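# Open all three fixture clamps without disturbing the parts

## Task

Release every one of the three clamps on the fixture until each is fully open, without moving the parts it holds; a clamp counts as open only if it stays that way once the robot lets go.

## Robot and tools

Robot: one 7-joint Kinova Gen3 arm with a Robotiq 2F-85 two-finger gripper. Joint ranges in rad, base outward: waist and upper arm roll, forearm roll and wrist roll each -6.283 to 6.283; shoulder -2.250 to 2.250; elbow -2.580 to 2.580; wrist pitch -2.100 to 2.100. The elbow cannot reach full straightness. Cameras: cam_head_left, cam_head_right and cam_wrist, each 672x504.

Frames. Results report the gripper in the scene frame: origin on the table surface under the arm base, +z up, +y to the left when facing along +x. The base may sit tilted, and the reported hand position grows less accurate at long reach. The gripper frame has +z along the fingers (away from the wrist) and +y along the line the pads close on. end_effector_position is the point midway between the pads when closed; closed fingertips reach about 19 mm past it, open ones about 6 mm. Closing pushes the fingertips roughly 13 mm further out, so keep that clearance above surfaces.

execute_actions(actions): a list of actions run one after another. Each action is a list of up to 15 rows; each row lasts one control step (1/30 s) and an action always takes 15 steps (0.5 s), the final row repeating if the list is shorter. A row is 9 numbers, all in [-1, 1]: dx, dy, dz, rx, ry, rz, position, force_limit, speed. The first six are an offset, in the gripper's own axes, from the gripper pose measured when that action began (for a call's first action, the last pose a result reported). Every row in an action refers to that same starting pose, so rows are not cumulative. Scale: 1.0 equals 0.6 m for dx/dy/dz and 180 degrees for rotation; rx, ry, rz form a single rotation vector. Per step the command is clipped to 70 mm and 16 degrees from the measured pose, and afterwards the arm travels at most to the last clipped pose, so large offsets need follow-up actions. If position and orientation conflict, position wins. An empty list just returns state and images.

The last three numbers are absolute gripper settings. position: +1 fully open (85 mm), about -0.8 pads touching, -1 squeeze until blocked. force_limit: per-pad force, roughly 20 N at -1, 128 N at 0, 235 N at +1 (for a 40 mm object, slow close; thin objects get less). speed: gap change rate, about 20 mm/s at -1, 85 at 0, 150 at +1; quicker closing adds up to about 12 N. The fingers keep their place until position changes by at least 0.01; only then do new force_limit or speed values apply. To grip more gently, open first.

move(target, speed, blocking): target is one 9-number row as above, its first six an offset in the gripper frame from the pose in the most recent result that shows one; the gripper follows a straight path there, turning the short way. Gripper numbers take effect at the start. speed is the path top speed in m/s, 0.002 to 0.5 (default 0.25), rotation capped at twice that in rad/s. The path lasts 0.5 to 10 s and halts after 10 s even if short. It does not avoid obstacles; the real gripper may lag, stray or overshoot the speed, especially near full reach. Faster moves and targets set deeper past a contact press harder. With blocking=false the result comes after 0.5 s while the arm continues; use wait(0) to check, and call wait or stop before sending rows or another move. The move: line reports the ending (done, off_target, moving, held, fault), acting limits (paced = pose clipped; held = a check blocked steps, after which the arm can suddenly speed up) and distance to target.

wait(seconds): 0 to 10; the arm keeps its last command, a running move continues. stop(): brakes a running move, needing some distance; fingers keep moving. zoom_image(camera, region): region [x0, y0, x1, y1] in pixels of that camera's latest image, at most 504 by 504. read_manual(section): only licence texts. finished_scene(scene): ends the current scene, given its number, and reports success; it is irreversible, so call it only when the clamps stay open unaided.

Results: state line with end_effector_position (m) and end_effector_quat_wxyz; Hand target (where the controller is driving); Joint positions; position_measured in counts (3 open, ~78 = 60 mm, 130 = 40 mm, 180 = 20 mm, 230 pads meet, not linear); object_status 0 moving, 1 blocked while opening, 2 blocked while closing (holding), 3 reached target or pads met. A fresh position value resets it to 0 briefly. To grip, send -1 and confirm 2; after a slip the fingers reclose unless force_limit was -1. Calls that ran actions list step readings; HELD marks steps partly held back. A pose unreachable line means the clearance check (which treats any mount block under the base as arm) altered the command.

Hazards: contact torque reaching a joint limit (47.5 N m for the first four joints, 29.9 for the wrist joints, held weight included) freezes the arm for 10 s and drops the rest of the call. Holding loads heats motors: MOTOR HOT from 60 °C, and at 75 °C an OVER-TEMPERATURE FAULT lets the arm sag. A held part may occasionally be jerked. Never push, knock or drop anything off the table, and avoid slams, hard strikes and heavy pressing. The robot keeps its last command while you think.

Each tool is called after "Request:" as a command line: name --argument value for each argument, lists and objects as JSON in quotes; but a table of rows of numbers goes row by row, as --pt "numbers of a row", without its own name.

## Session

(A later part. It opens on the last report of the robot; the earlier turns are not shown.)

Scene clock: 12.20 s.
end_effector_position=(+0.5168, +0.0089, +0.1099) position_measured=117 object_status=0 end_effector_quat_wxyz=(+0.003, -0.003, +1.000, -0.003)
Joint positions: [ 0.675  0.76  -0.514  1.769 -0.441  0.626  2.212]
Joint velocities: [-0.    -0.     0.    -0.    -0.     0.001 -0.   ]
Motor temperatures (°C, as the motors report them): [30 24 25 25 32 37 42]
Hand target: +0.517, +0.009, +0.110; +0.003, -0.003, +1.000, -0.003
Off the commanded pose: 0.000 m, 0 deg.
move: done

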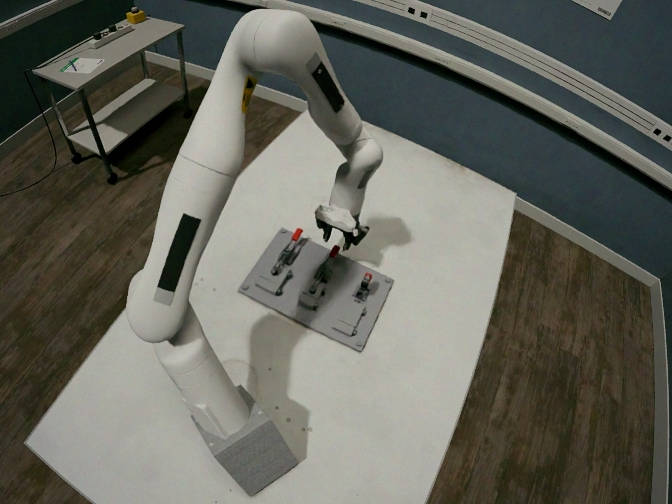

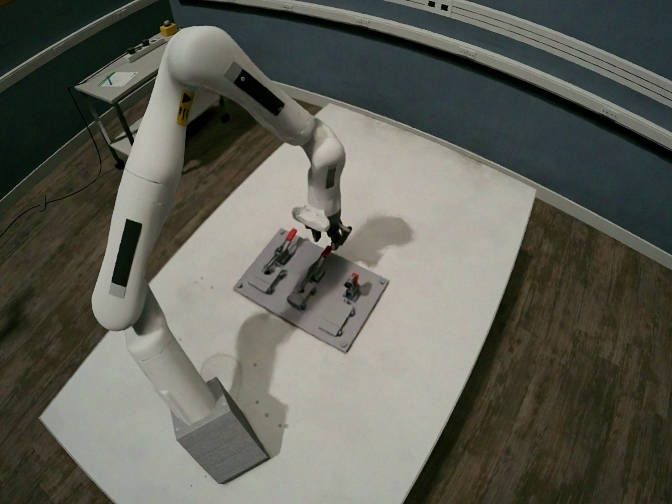

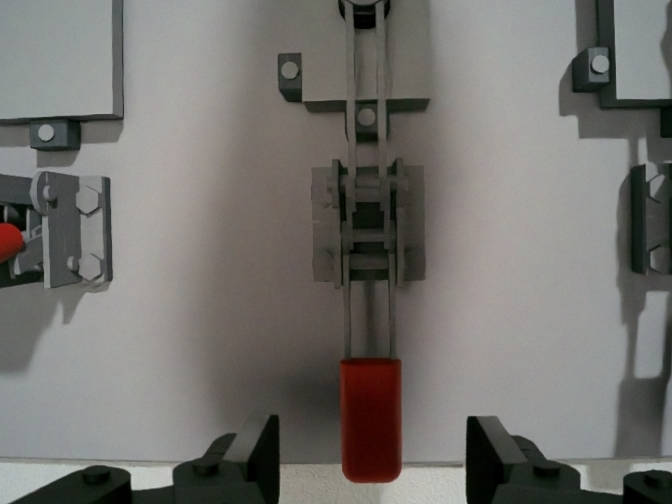

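Request:
move --target '[0,-0.001,0.098,0,0,0,0.1,-0.4,0.5]' --speed 0.15

Request:
move --target '[0,0,0,0,0,0,-1,-0.4,0]'

Scene clock: 13.07 s.
end_effector_position=(+0.5175, +0.0077, +0.0517) position_measured=117 object_status=3 end_effector_quat_wxyz=(+0.003, -0.003, +1.000, -0.003)
Joint positions: [ 0.606  0.866 -0.519  1.773 -0.45   0.492  2.22 ]
Joint velocities: [-0.005  0.008 -0.001 -0.     0.001 -0.    -0.   ]
Motor temperatures (°C, as the motors report them): [30 24 25 25 32 37 42]
Hand target: +0.517, +0.008, +0.051; +0.003, -0.003, +1.000, -0.003
Off the commanded pose: 0.001 m, 0 deg.
move: done

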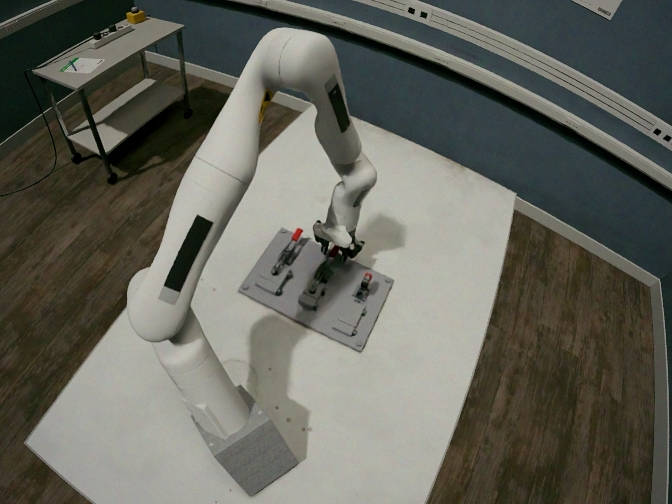

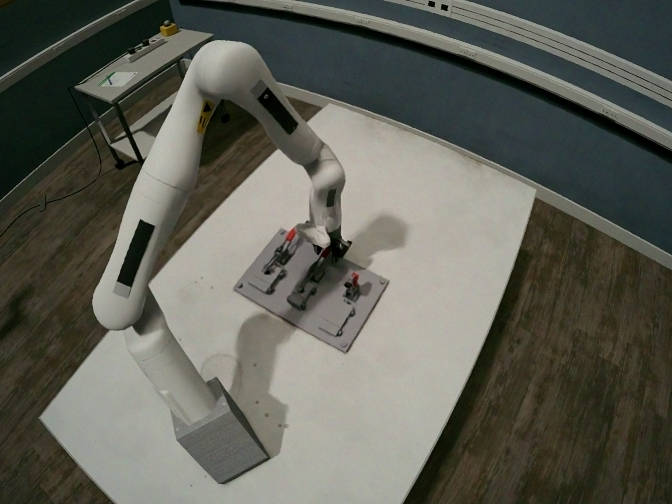

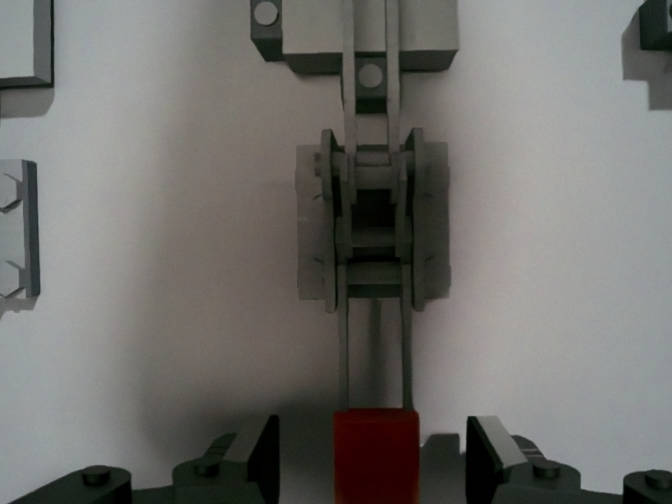

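Scene clock: 13.67 s.
end_effector_position=(+0.5175, +0.0084, +0.0518) position_measured=189 object_status=2 end_effector_quat_wxyz=(+0.003, -0.003, +1.000, -0.003)
Joint positions: [ 0.606  0.866 -0.52   1.773 -0.45   0.493  2.221]
Joint velocities: [-0.    -0.002  0.     0.    -0.    -0.     0.001]
Motor temperatures (°C, as the motors report them): [30 24 25 25 32 37 42]
Hand target: +0.517, +0.008, +0.052; +0.003, -0.003, +1.000, -0.003
Off the commanded pose: 0.001 m, 0 deg.
move: done

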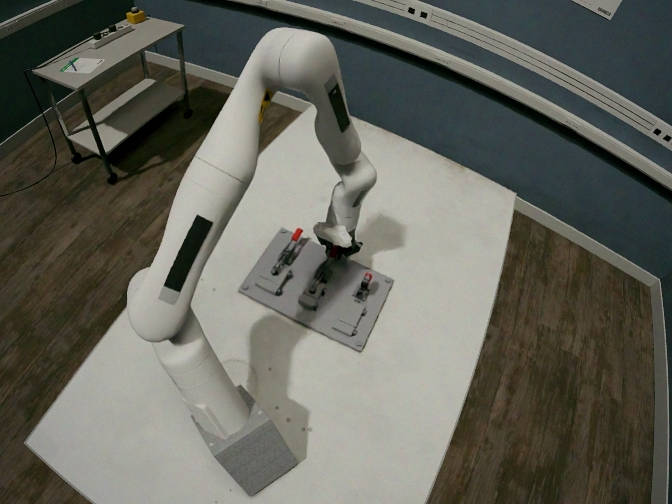

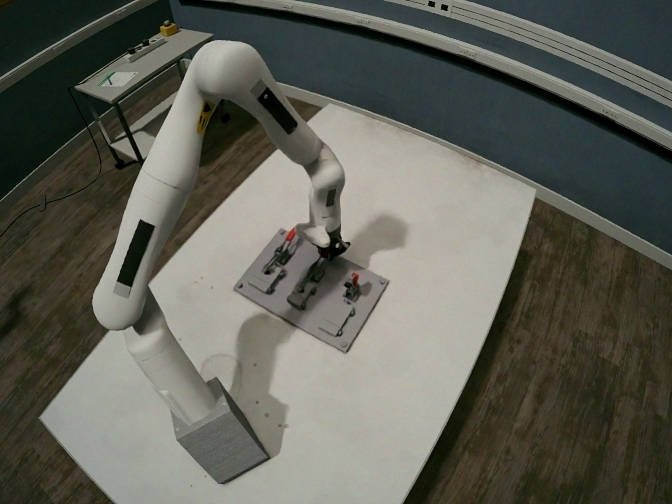

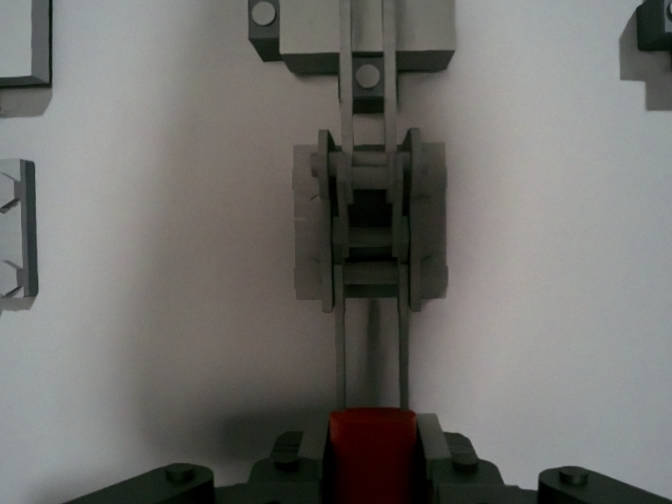

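Request:
move --target '[0.013,0,-0.03,0,0,0,-1,-0.4,0]' --speed 0.04

Request:
move --target '[0.024,0,-0.022,0,0,0,-1,-0.4,0]' --speed 0.04

Request:
move --target '[0,0,0,0,0,0,0.1,-0.4,0.5]'

Scene clock: 14.53 s.
end_effector_position=(+0.5095, +0.0084, +0.0676) position_measured=189 object_status=2 end_effector_quat_wxyz=(+0.003, -0.004, +1.000, -0.003)
Joint positions: [ 0.638  0.833 -0.528  1.8   -0.451  0.511  2.23 ]
Joint velocities: [ 0.001  0.    -0.001  0.001  0.    -0.001 -0.001]
Motor temperatures (°C, as the motors report them): [30 24 25 25 32 37 42]
Hand target: +0.510, +0.008, +0.070; +0.003, -0.003, +1.000, -0.003
Off the commanded pose: 0.002 m, 0 deg.
move: done

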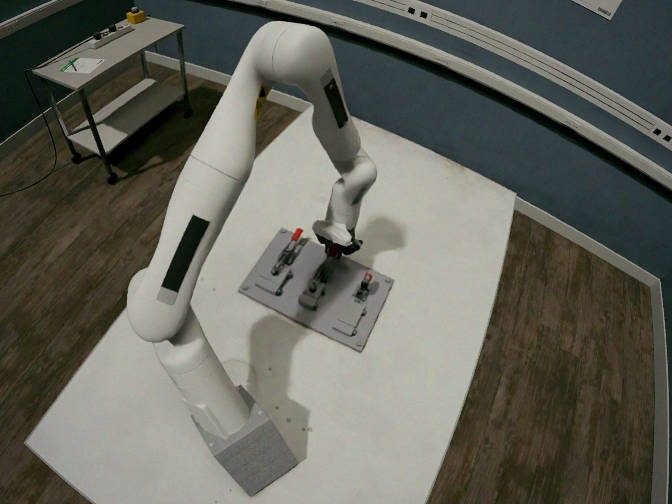

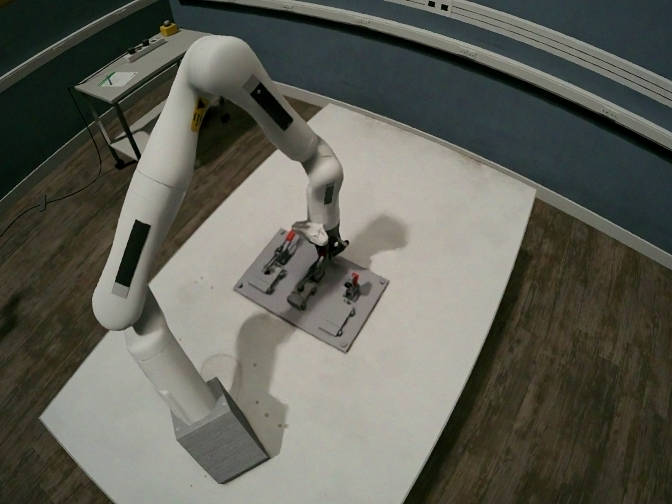

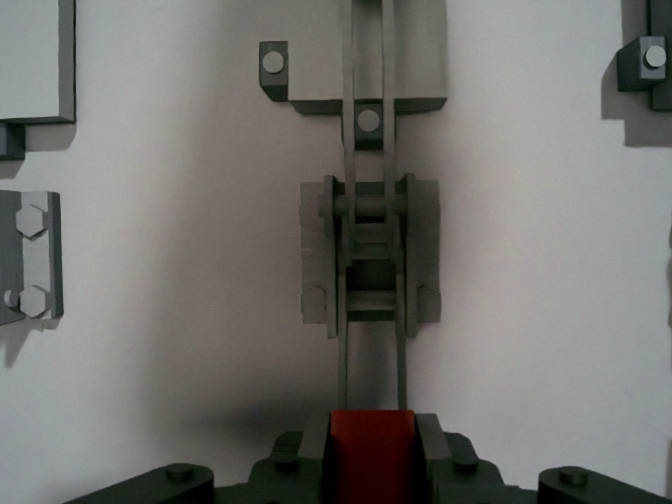

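Scene clock: 15.27 s.
end_effector_position=(+0.4974, +0.0081, +0.0787) position_measured=189 object_status=2 end_effector_quat_wxyz=(+0.005, -0.004, +1.000, -0.003)
Joint positions: [ 0.675  0.808 -0.545  1.844 -0.457  0.502  2.251]
Joint velocities: [ 0.001 -0.    -0.001  0.001 -0.     0.     0.001]
Motor temperatures (°C, as the motors report them): [30 24 25 25 32 37 42]
Hand target: +0.495, +0.008, +0.081; +0.003, -0.004, +1.000, -0.003
Off the commanded pose: 0.003 m, 0 deg.
move: done

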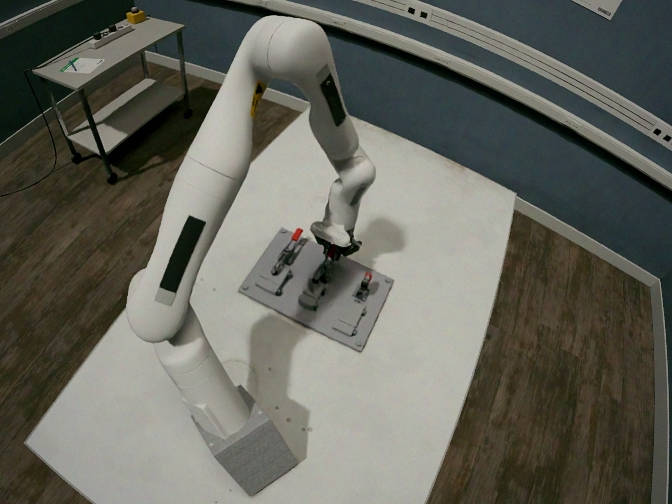

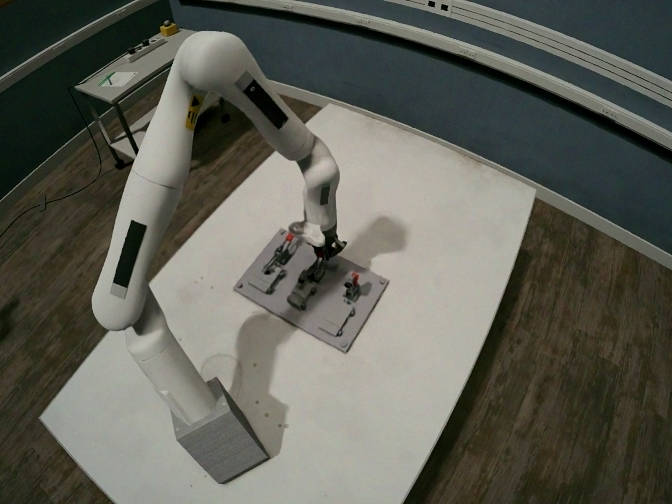

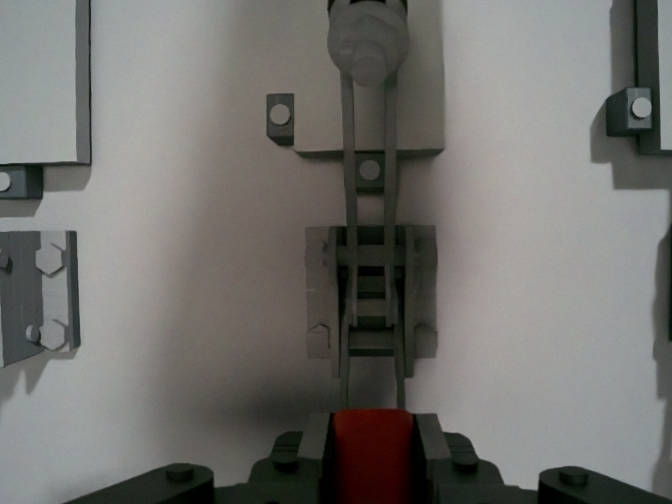

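Scene clock: 15.87 s.
end_effector_position=(+0.4974, +0.0081, +0.0787) position_measured=117 object_status=0 end_effector_quat_wxyz=(+0.005, -0.004, +1.000, -0.003)
Joint positions: [ 0.674  0.808 -0.545  1.844 -0.457  0.502  2.252]
Joint velocities: [ 0.    -0.    -0.     0.    -0.    -0.     0.001]
Motor temperatures (°C, as the motors report them): [30 24 25 25 32 37 42]
Hand target: +0.497, +0.008, +0.079; +0.005, -0.004, +1.000, -0.003
Off the commanded pose: 0.000 m, 0 deg.
move: done

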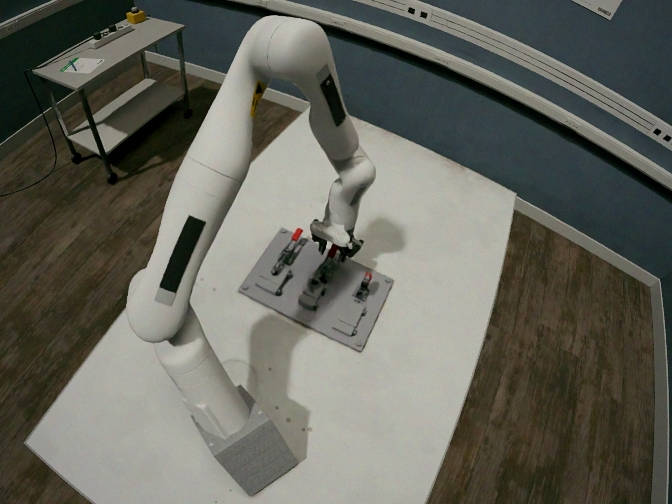

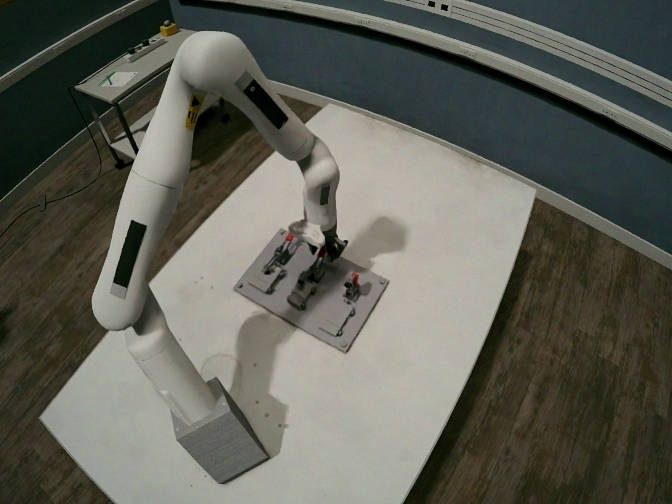

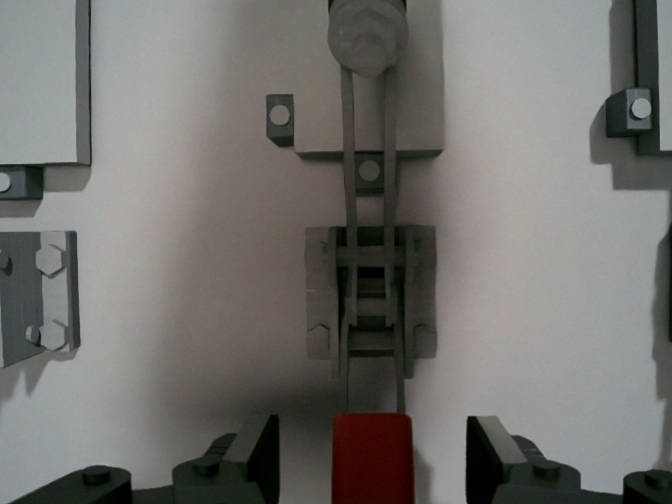

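Request:
move --target '[-0.06,0,-0.002,0,0,0,0.1,-0.4,0.5]' --speed 0.12

Request:
move --target '[0,0,0,0,0,0,-1,-0.4,0.5]'

Request:
move --target '[0.082,0,-0.008,0,0,0,-1,-0.4,0.5]' --speed 0.05

Scene clock: 16.80 s.
end_effector_position=(+0.5335, +0.0083, +0.0805) position_measured=117 object_status=3 end_effector_quat_wxyz=(+0.005, -0.004, +1.000, -0.003)
Joint positions: [ 0.617  0.821 -0.501  1.721 -0.437  0.588  2.195]
Joint velocities: [-0.005  0.003 -0.002 -0.001  0.002 -0.    -0.002]
Motor temperatures (°C, as the motors report them): [30 24 25 25 32 37 42]
Hand target: +0.533, +0.009, +0.080; +0.005, -0.004, +1.000, -0.003
Off the commanded pose: 0.000 m, 0 deg.
move: done

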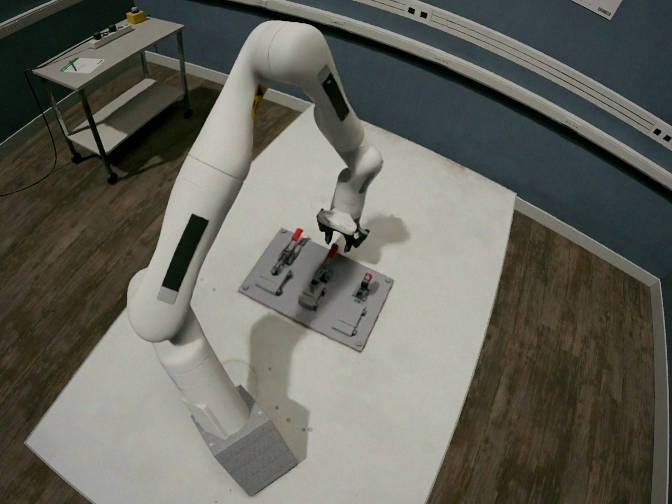

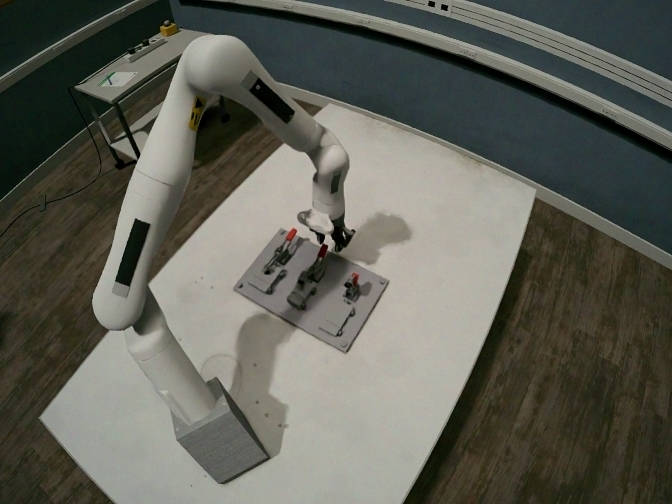

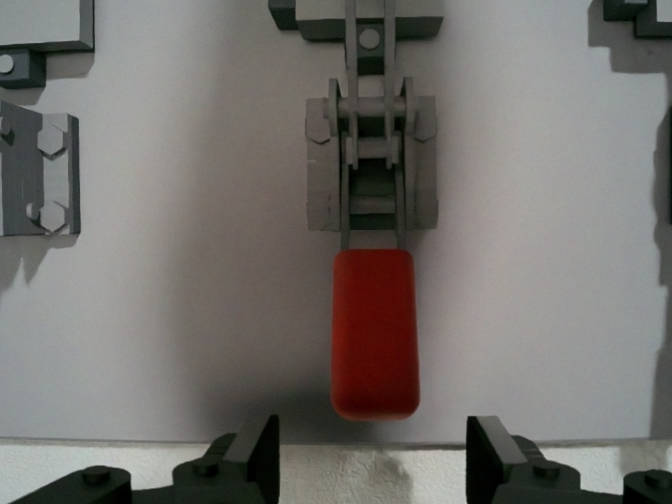

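Scene clock: 17.43 s.
end_effector_position=(+0.5335, +0.0083, +0.0805) position_measured=231 object_status=3 end_effector_quat_wxyz=(+0.005, -0.004, +1.000, -0.003)
Joint positions: [ 0.617  0.821 -0.502  1.721 -0.437  0.587  2.195]
Joint velocities: [-0.     0.001  0.    -0.     0.     0.    -0.002]
Motor temperatures (°C, as the motors report them): [30 24 25 25 32 37 42]
Hand target: +0.534, +0.008, +0.081; +0.005, -0.004, +1.000, -0.003
Off the commanded pose: 0.000 m, 0 deg.
move: done

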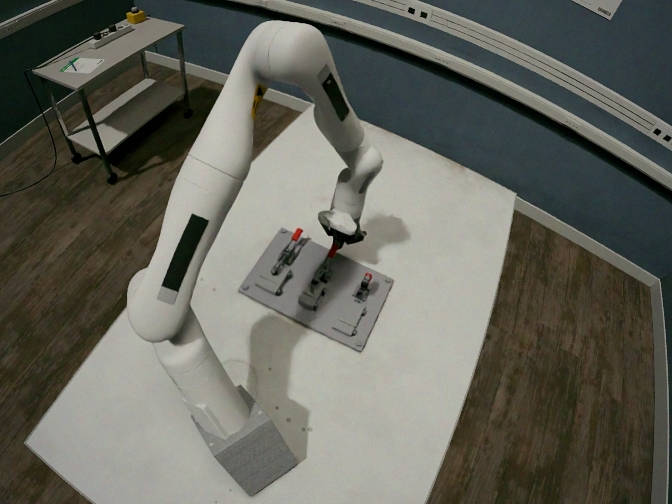

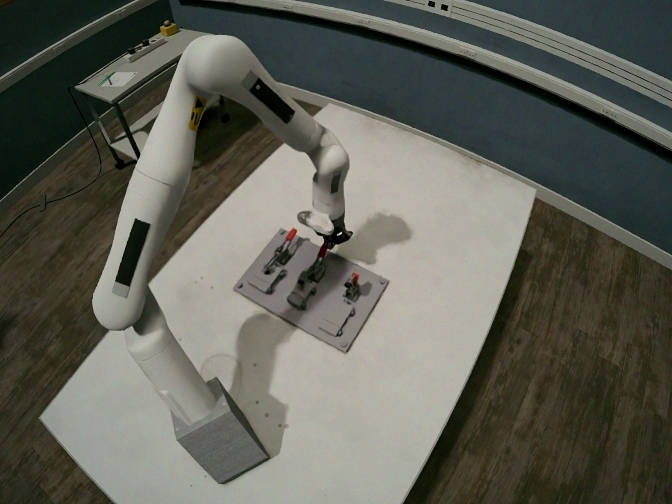

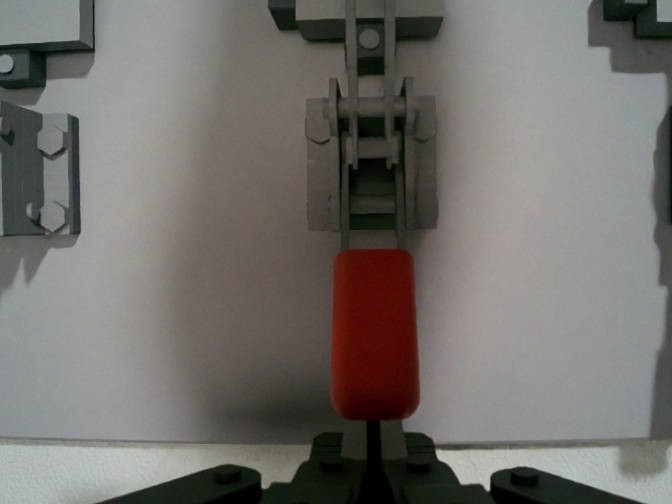

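Scene clock: 18.67 s.
end_effector_position=(+0.4871, +0.0076, +0.0854) position_measured=231 object_status=3 end_effector_quat_wxyz=(+0.008, -0.005, +1.000, -0.004)
Joint positions: [ 0.705  0.791 -0.562  1.883 -0.465  0.484  2.272]
Joint velocities: [ 0.002 -0.001 -0.001  0.001 -0.002  0.001  0.003]
Motor temperatures (°C, as the motors report them): [30 24 25 25 32 37 42]
Hand target: +0.484, +0.008, +0.085; +0.005, -0.004, +1.000, -0.004
Off the commanded pose: 0.003 m, 0 deg.
move: done

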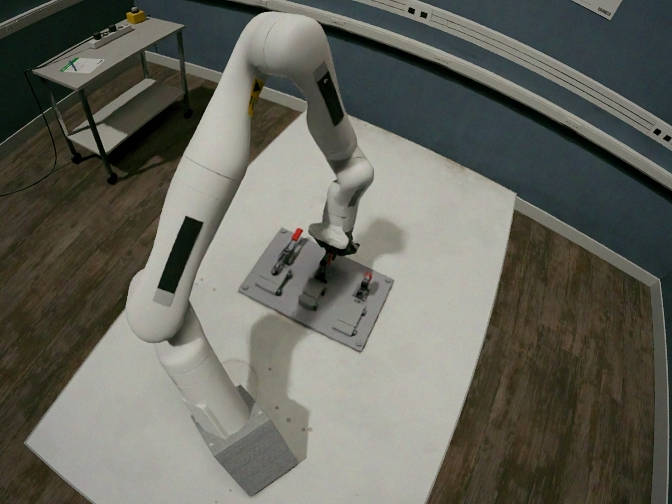

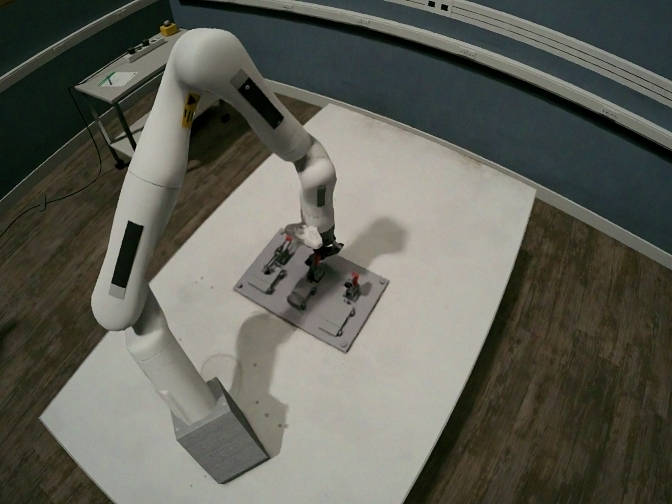

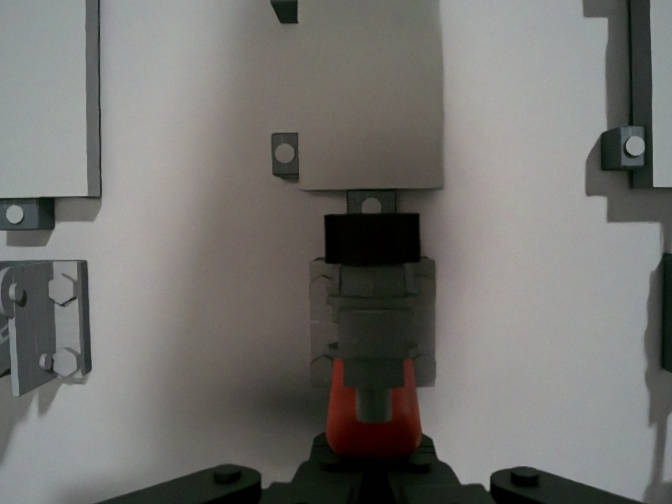

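Push a little more to confirm the stop.

Request:
move --target '[0.009,0,0,-0.0,0.004,0,-1,-0.4,0.5]' --speed 0.03

Scene clock: 19.43 s.
end_effector_position=(+0.4867, +0.0077, +0.0867) position_measured=231 object_status=3 end_effector_quat_wxyz=(+0.006, -0.006, +1.000, -0.006)
Joint positions: [ 0.702  0.786 -0.558  1.883 -0.462  0.489  2.27 ]
Joint velocities: [-0.001 -0.     0.001  0.    -0.001 -0.     0.001]
Motor temperatures (°C, as the motors report them): [30 24 25 25 32 37 42]
Hand target: +0.482, +0.008, +0.085; +0.001, -0.005, +1.000, -0.004
Off the commanded pose: 0.005 m, 1 deg.
move: off_target

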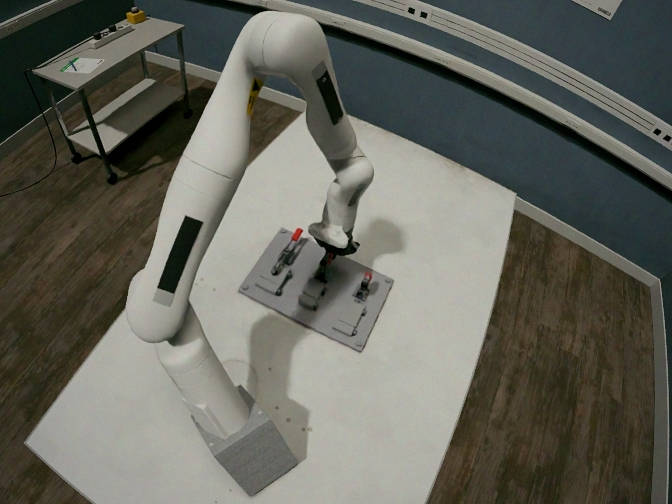

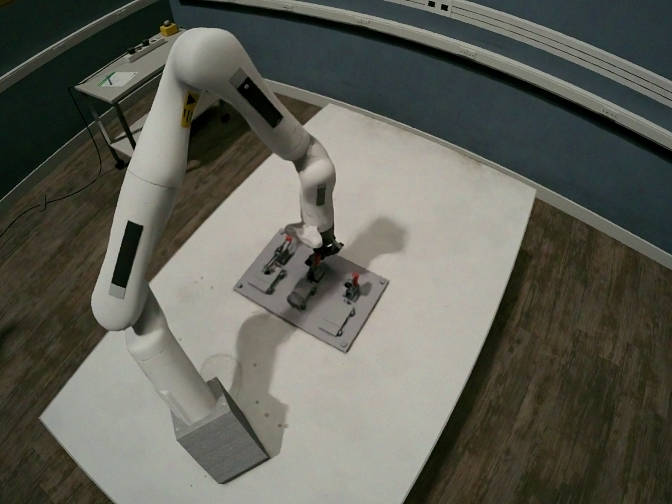

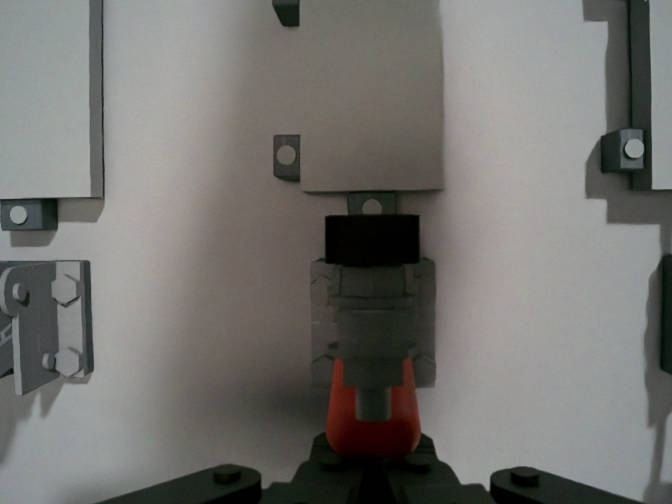

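Stop reached. Next: target (0.514, 0.118, 0.11).

Request:
move --target '[-0.046,0.184,-0.039,0,0.003,0,-1,-0.4,0.5]' --speed 0.2

Request:
move --target '[0,0,0,0,0,0,0.1,-0.4,0.5]'

Scene clock: 20.47 s.
end_effector_position=(+0.5122, +0.1180, +0.1090) position_measured=231 object_status=3 end_effector_quat_wxyz=(+0.002, -0.005, +1.000, -0.006)
Joint positions: [ 0.511  0.595 -0.54   1.852 -0.488  0.583  2.032]
Joint velocities: [-0.007 -0.006 -0.006 -0.     0.004 -0.    -0.004]
Motor temperatures (°C, as the motors report them): [30 24 25 25 32 37 42]
Hand target: +0.512, +0.119, +0.109; +0.002, -0.006, +1.000, -0.006
Off the commanded pose: 0.001 m, 0 deg.
move: done

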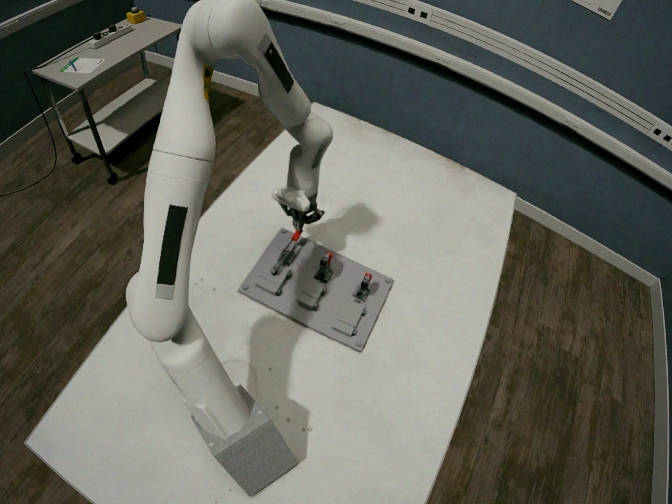

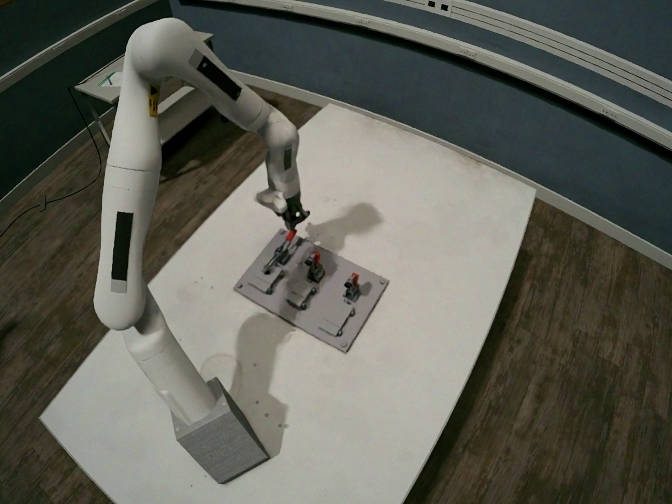

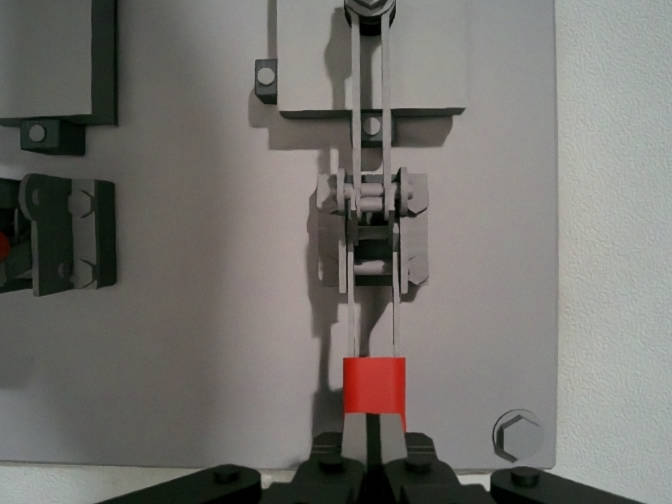

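Scene clock: 21.20 s.
end_effector_position=(+0.5122, +0.1180, +0.1091) position_measured=117 object_status=0 end_effector_quat_wxyz=(+0.002, -0.005, +1.000, -0.006)
Joint positions: [ 0.512  0.595 -0.541  1.852 -0.488  0.583  2.031]
Joint velocities: [ 0.    -0.    -0.     0.     0.     0.    -0.003]
Motor temperatures (°C, as the motors report them): [30 24 25 25 32 37 42]
Hand target: +0.512, +0.118, +0.109; +0.002, -0.005, +1.000, -0.006
Off the commanded pose: 0.000 m, 0 deg.
move: done

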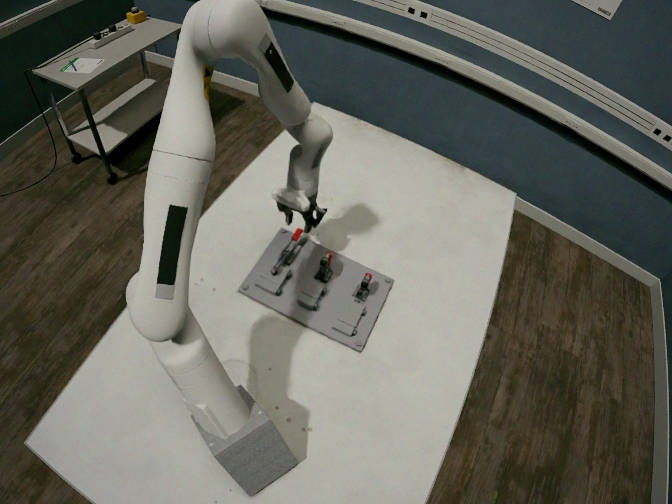

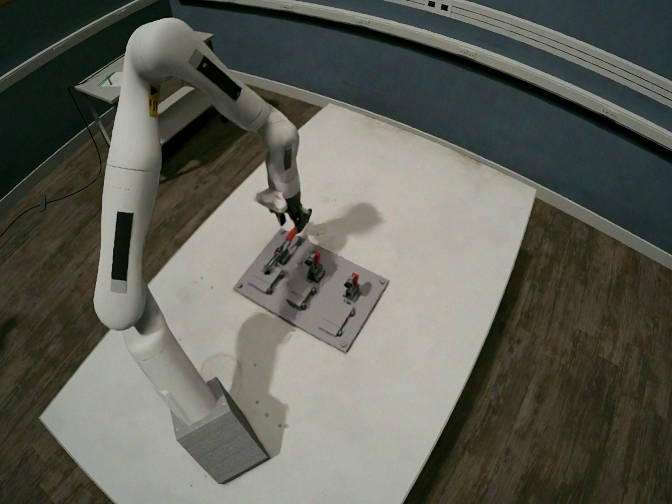

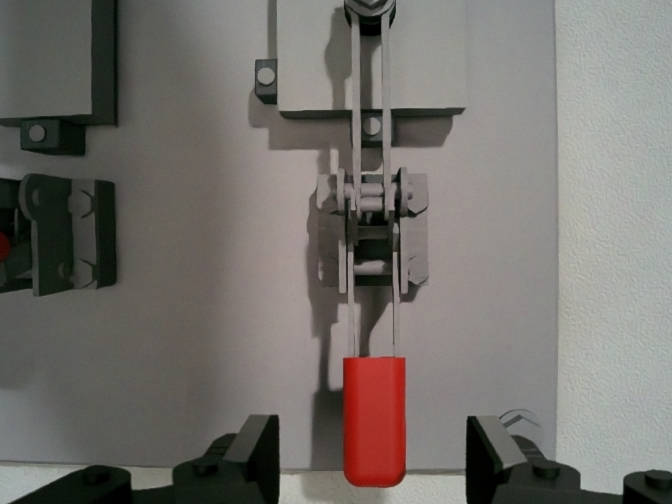

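Request:
move --target '[0,0.002,0.087,0,0,0,0.1,-0.4,0.5]' --speed 0.15

Request:
move --target '[0,0,0,0,0,0,-1,-0.4,0]'

Scene clock: 22.03 s.
end_effector_position=(+0.5127, +0.1185, +0.0574) position_measured=117 object_status=3 end_effector_quat_wxyz=(+0.002, -0.006, +1.000, -0.006)
Joint positions: [ 0.438  0.694 -0.541  1.859 -0.493  0.453  2.032]
Joint velocities: [-0.005  0.008 -0.001  0.     0.001 -0.     0.001]
Motor temperatures (°C, as the motors report them): [30 24 25 25 32 37 42]
Hand target: +0.512, +0.119, +0.057; +0.002, -0.006, +1.000, -0.006
Off the commanded pose: 0.001 m, 0 deg.
move: done

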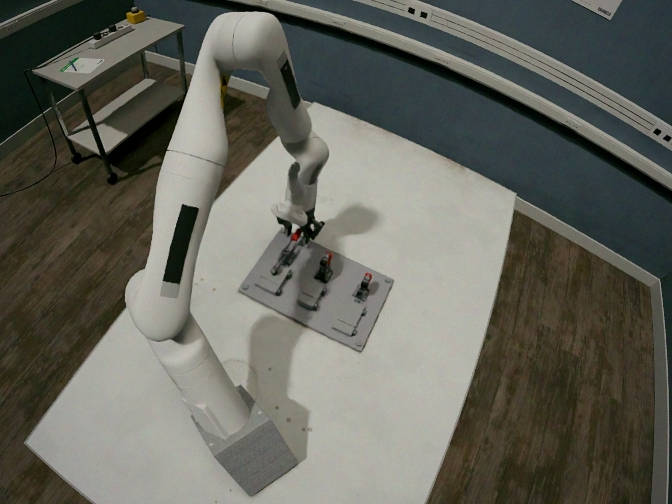

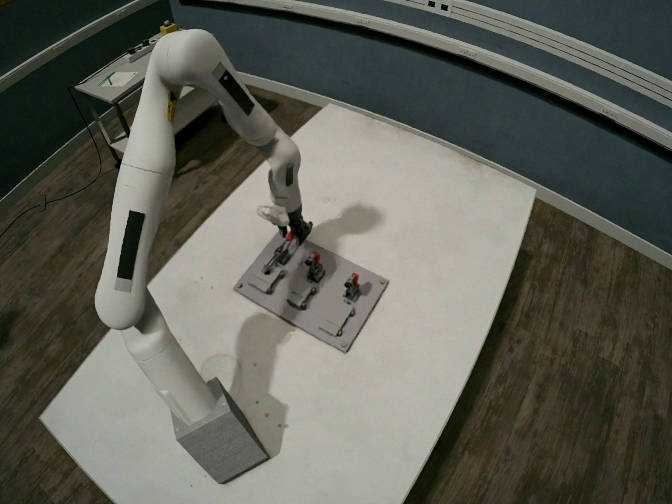

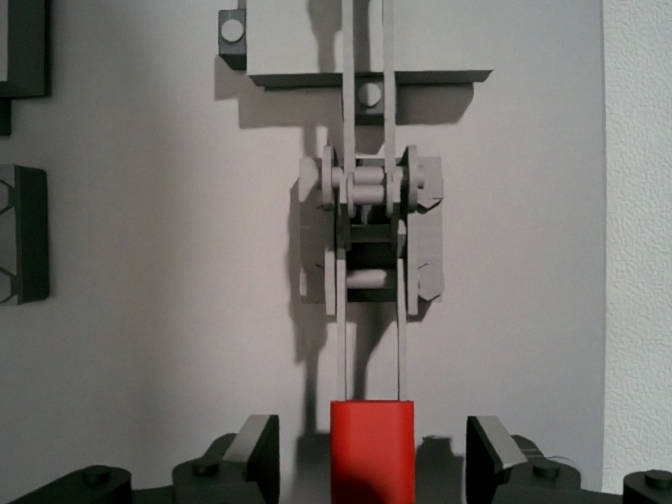

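Scene clock: 22.63 s.
end_effector_position=(+0.5127, +0.1183, +0.0574) position_measured=189 object_status=2 end_effector_quat_wxyz=(+0.002, -0.006, +1.000, -0.006)
Joint positions: [ 0.438  0.694 -0.541  1.859 -0.492  0.453  2.032]
Joint velocities: [-0.    -0.001 -0.    -0.     0.    -0.    -0.001]
Motor temperatures (°C, as the motors report them): [30 24 25 25 32 37 42]
Hand target: +0.513, +0.118, +0.057; +0.002, -0.006, +1.000, -0.006
Off the commanded pose: 0.000 m, 0 deg.
move: done

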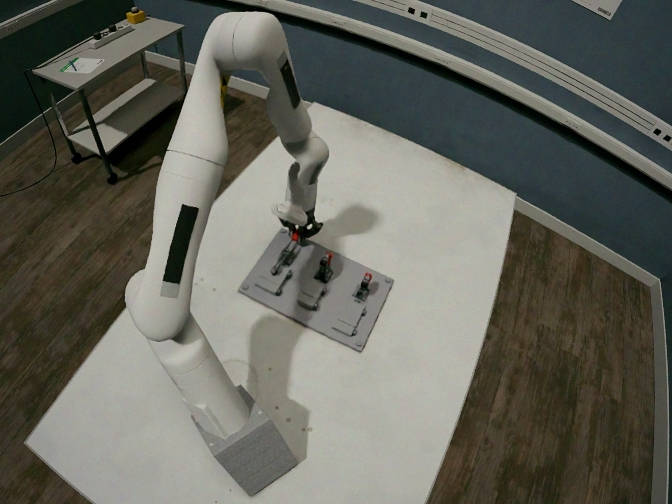

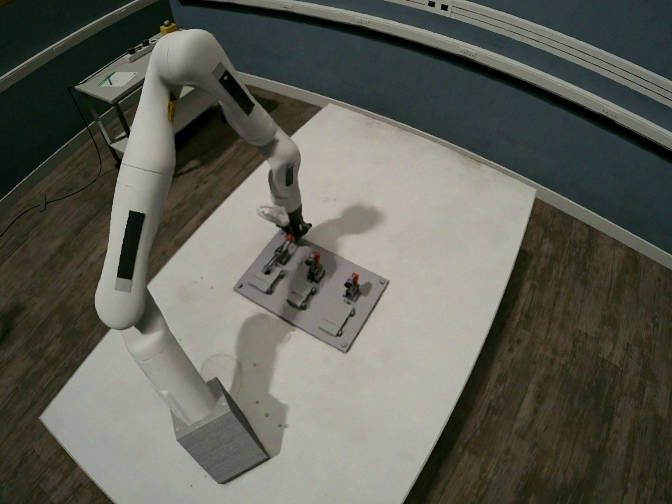

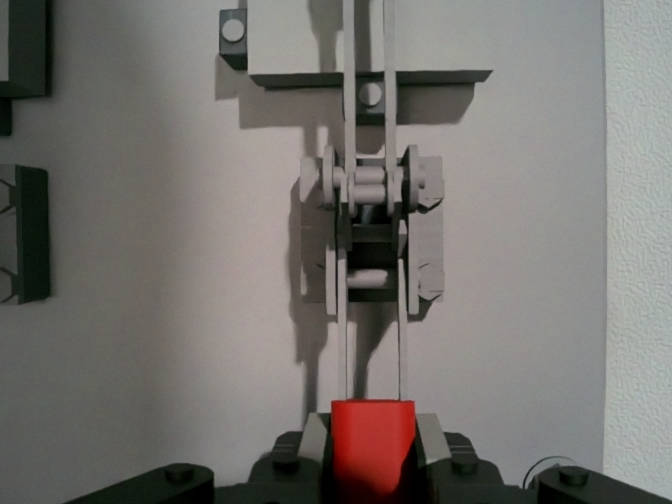

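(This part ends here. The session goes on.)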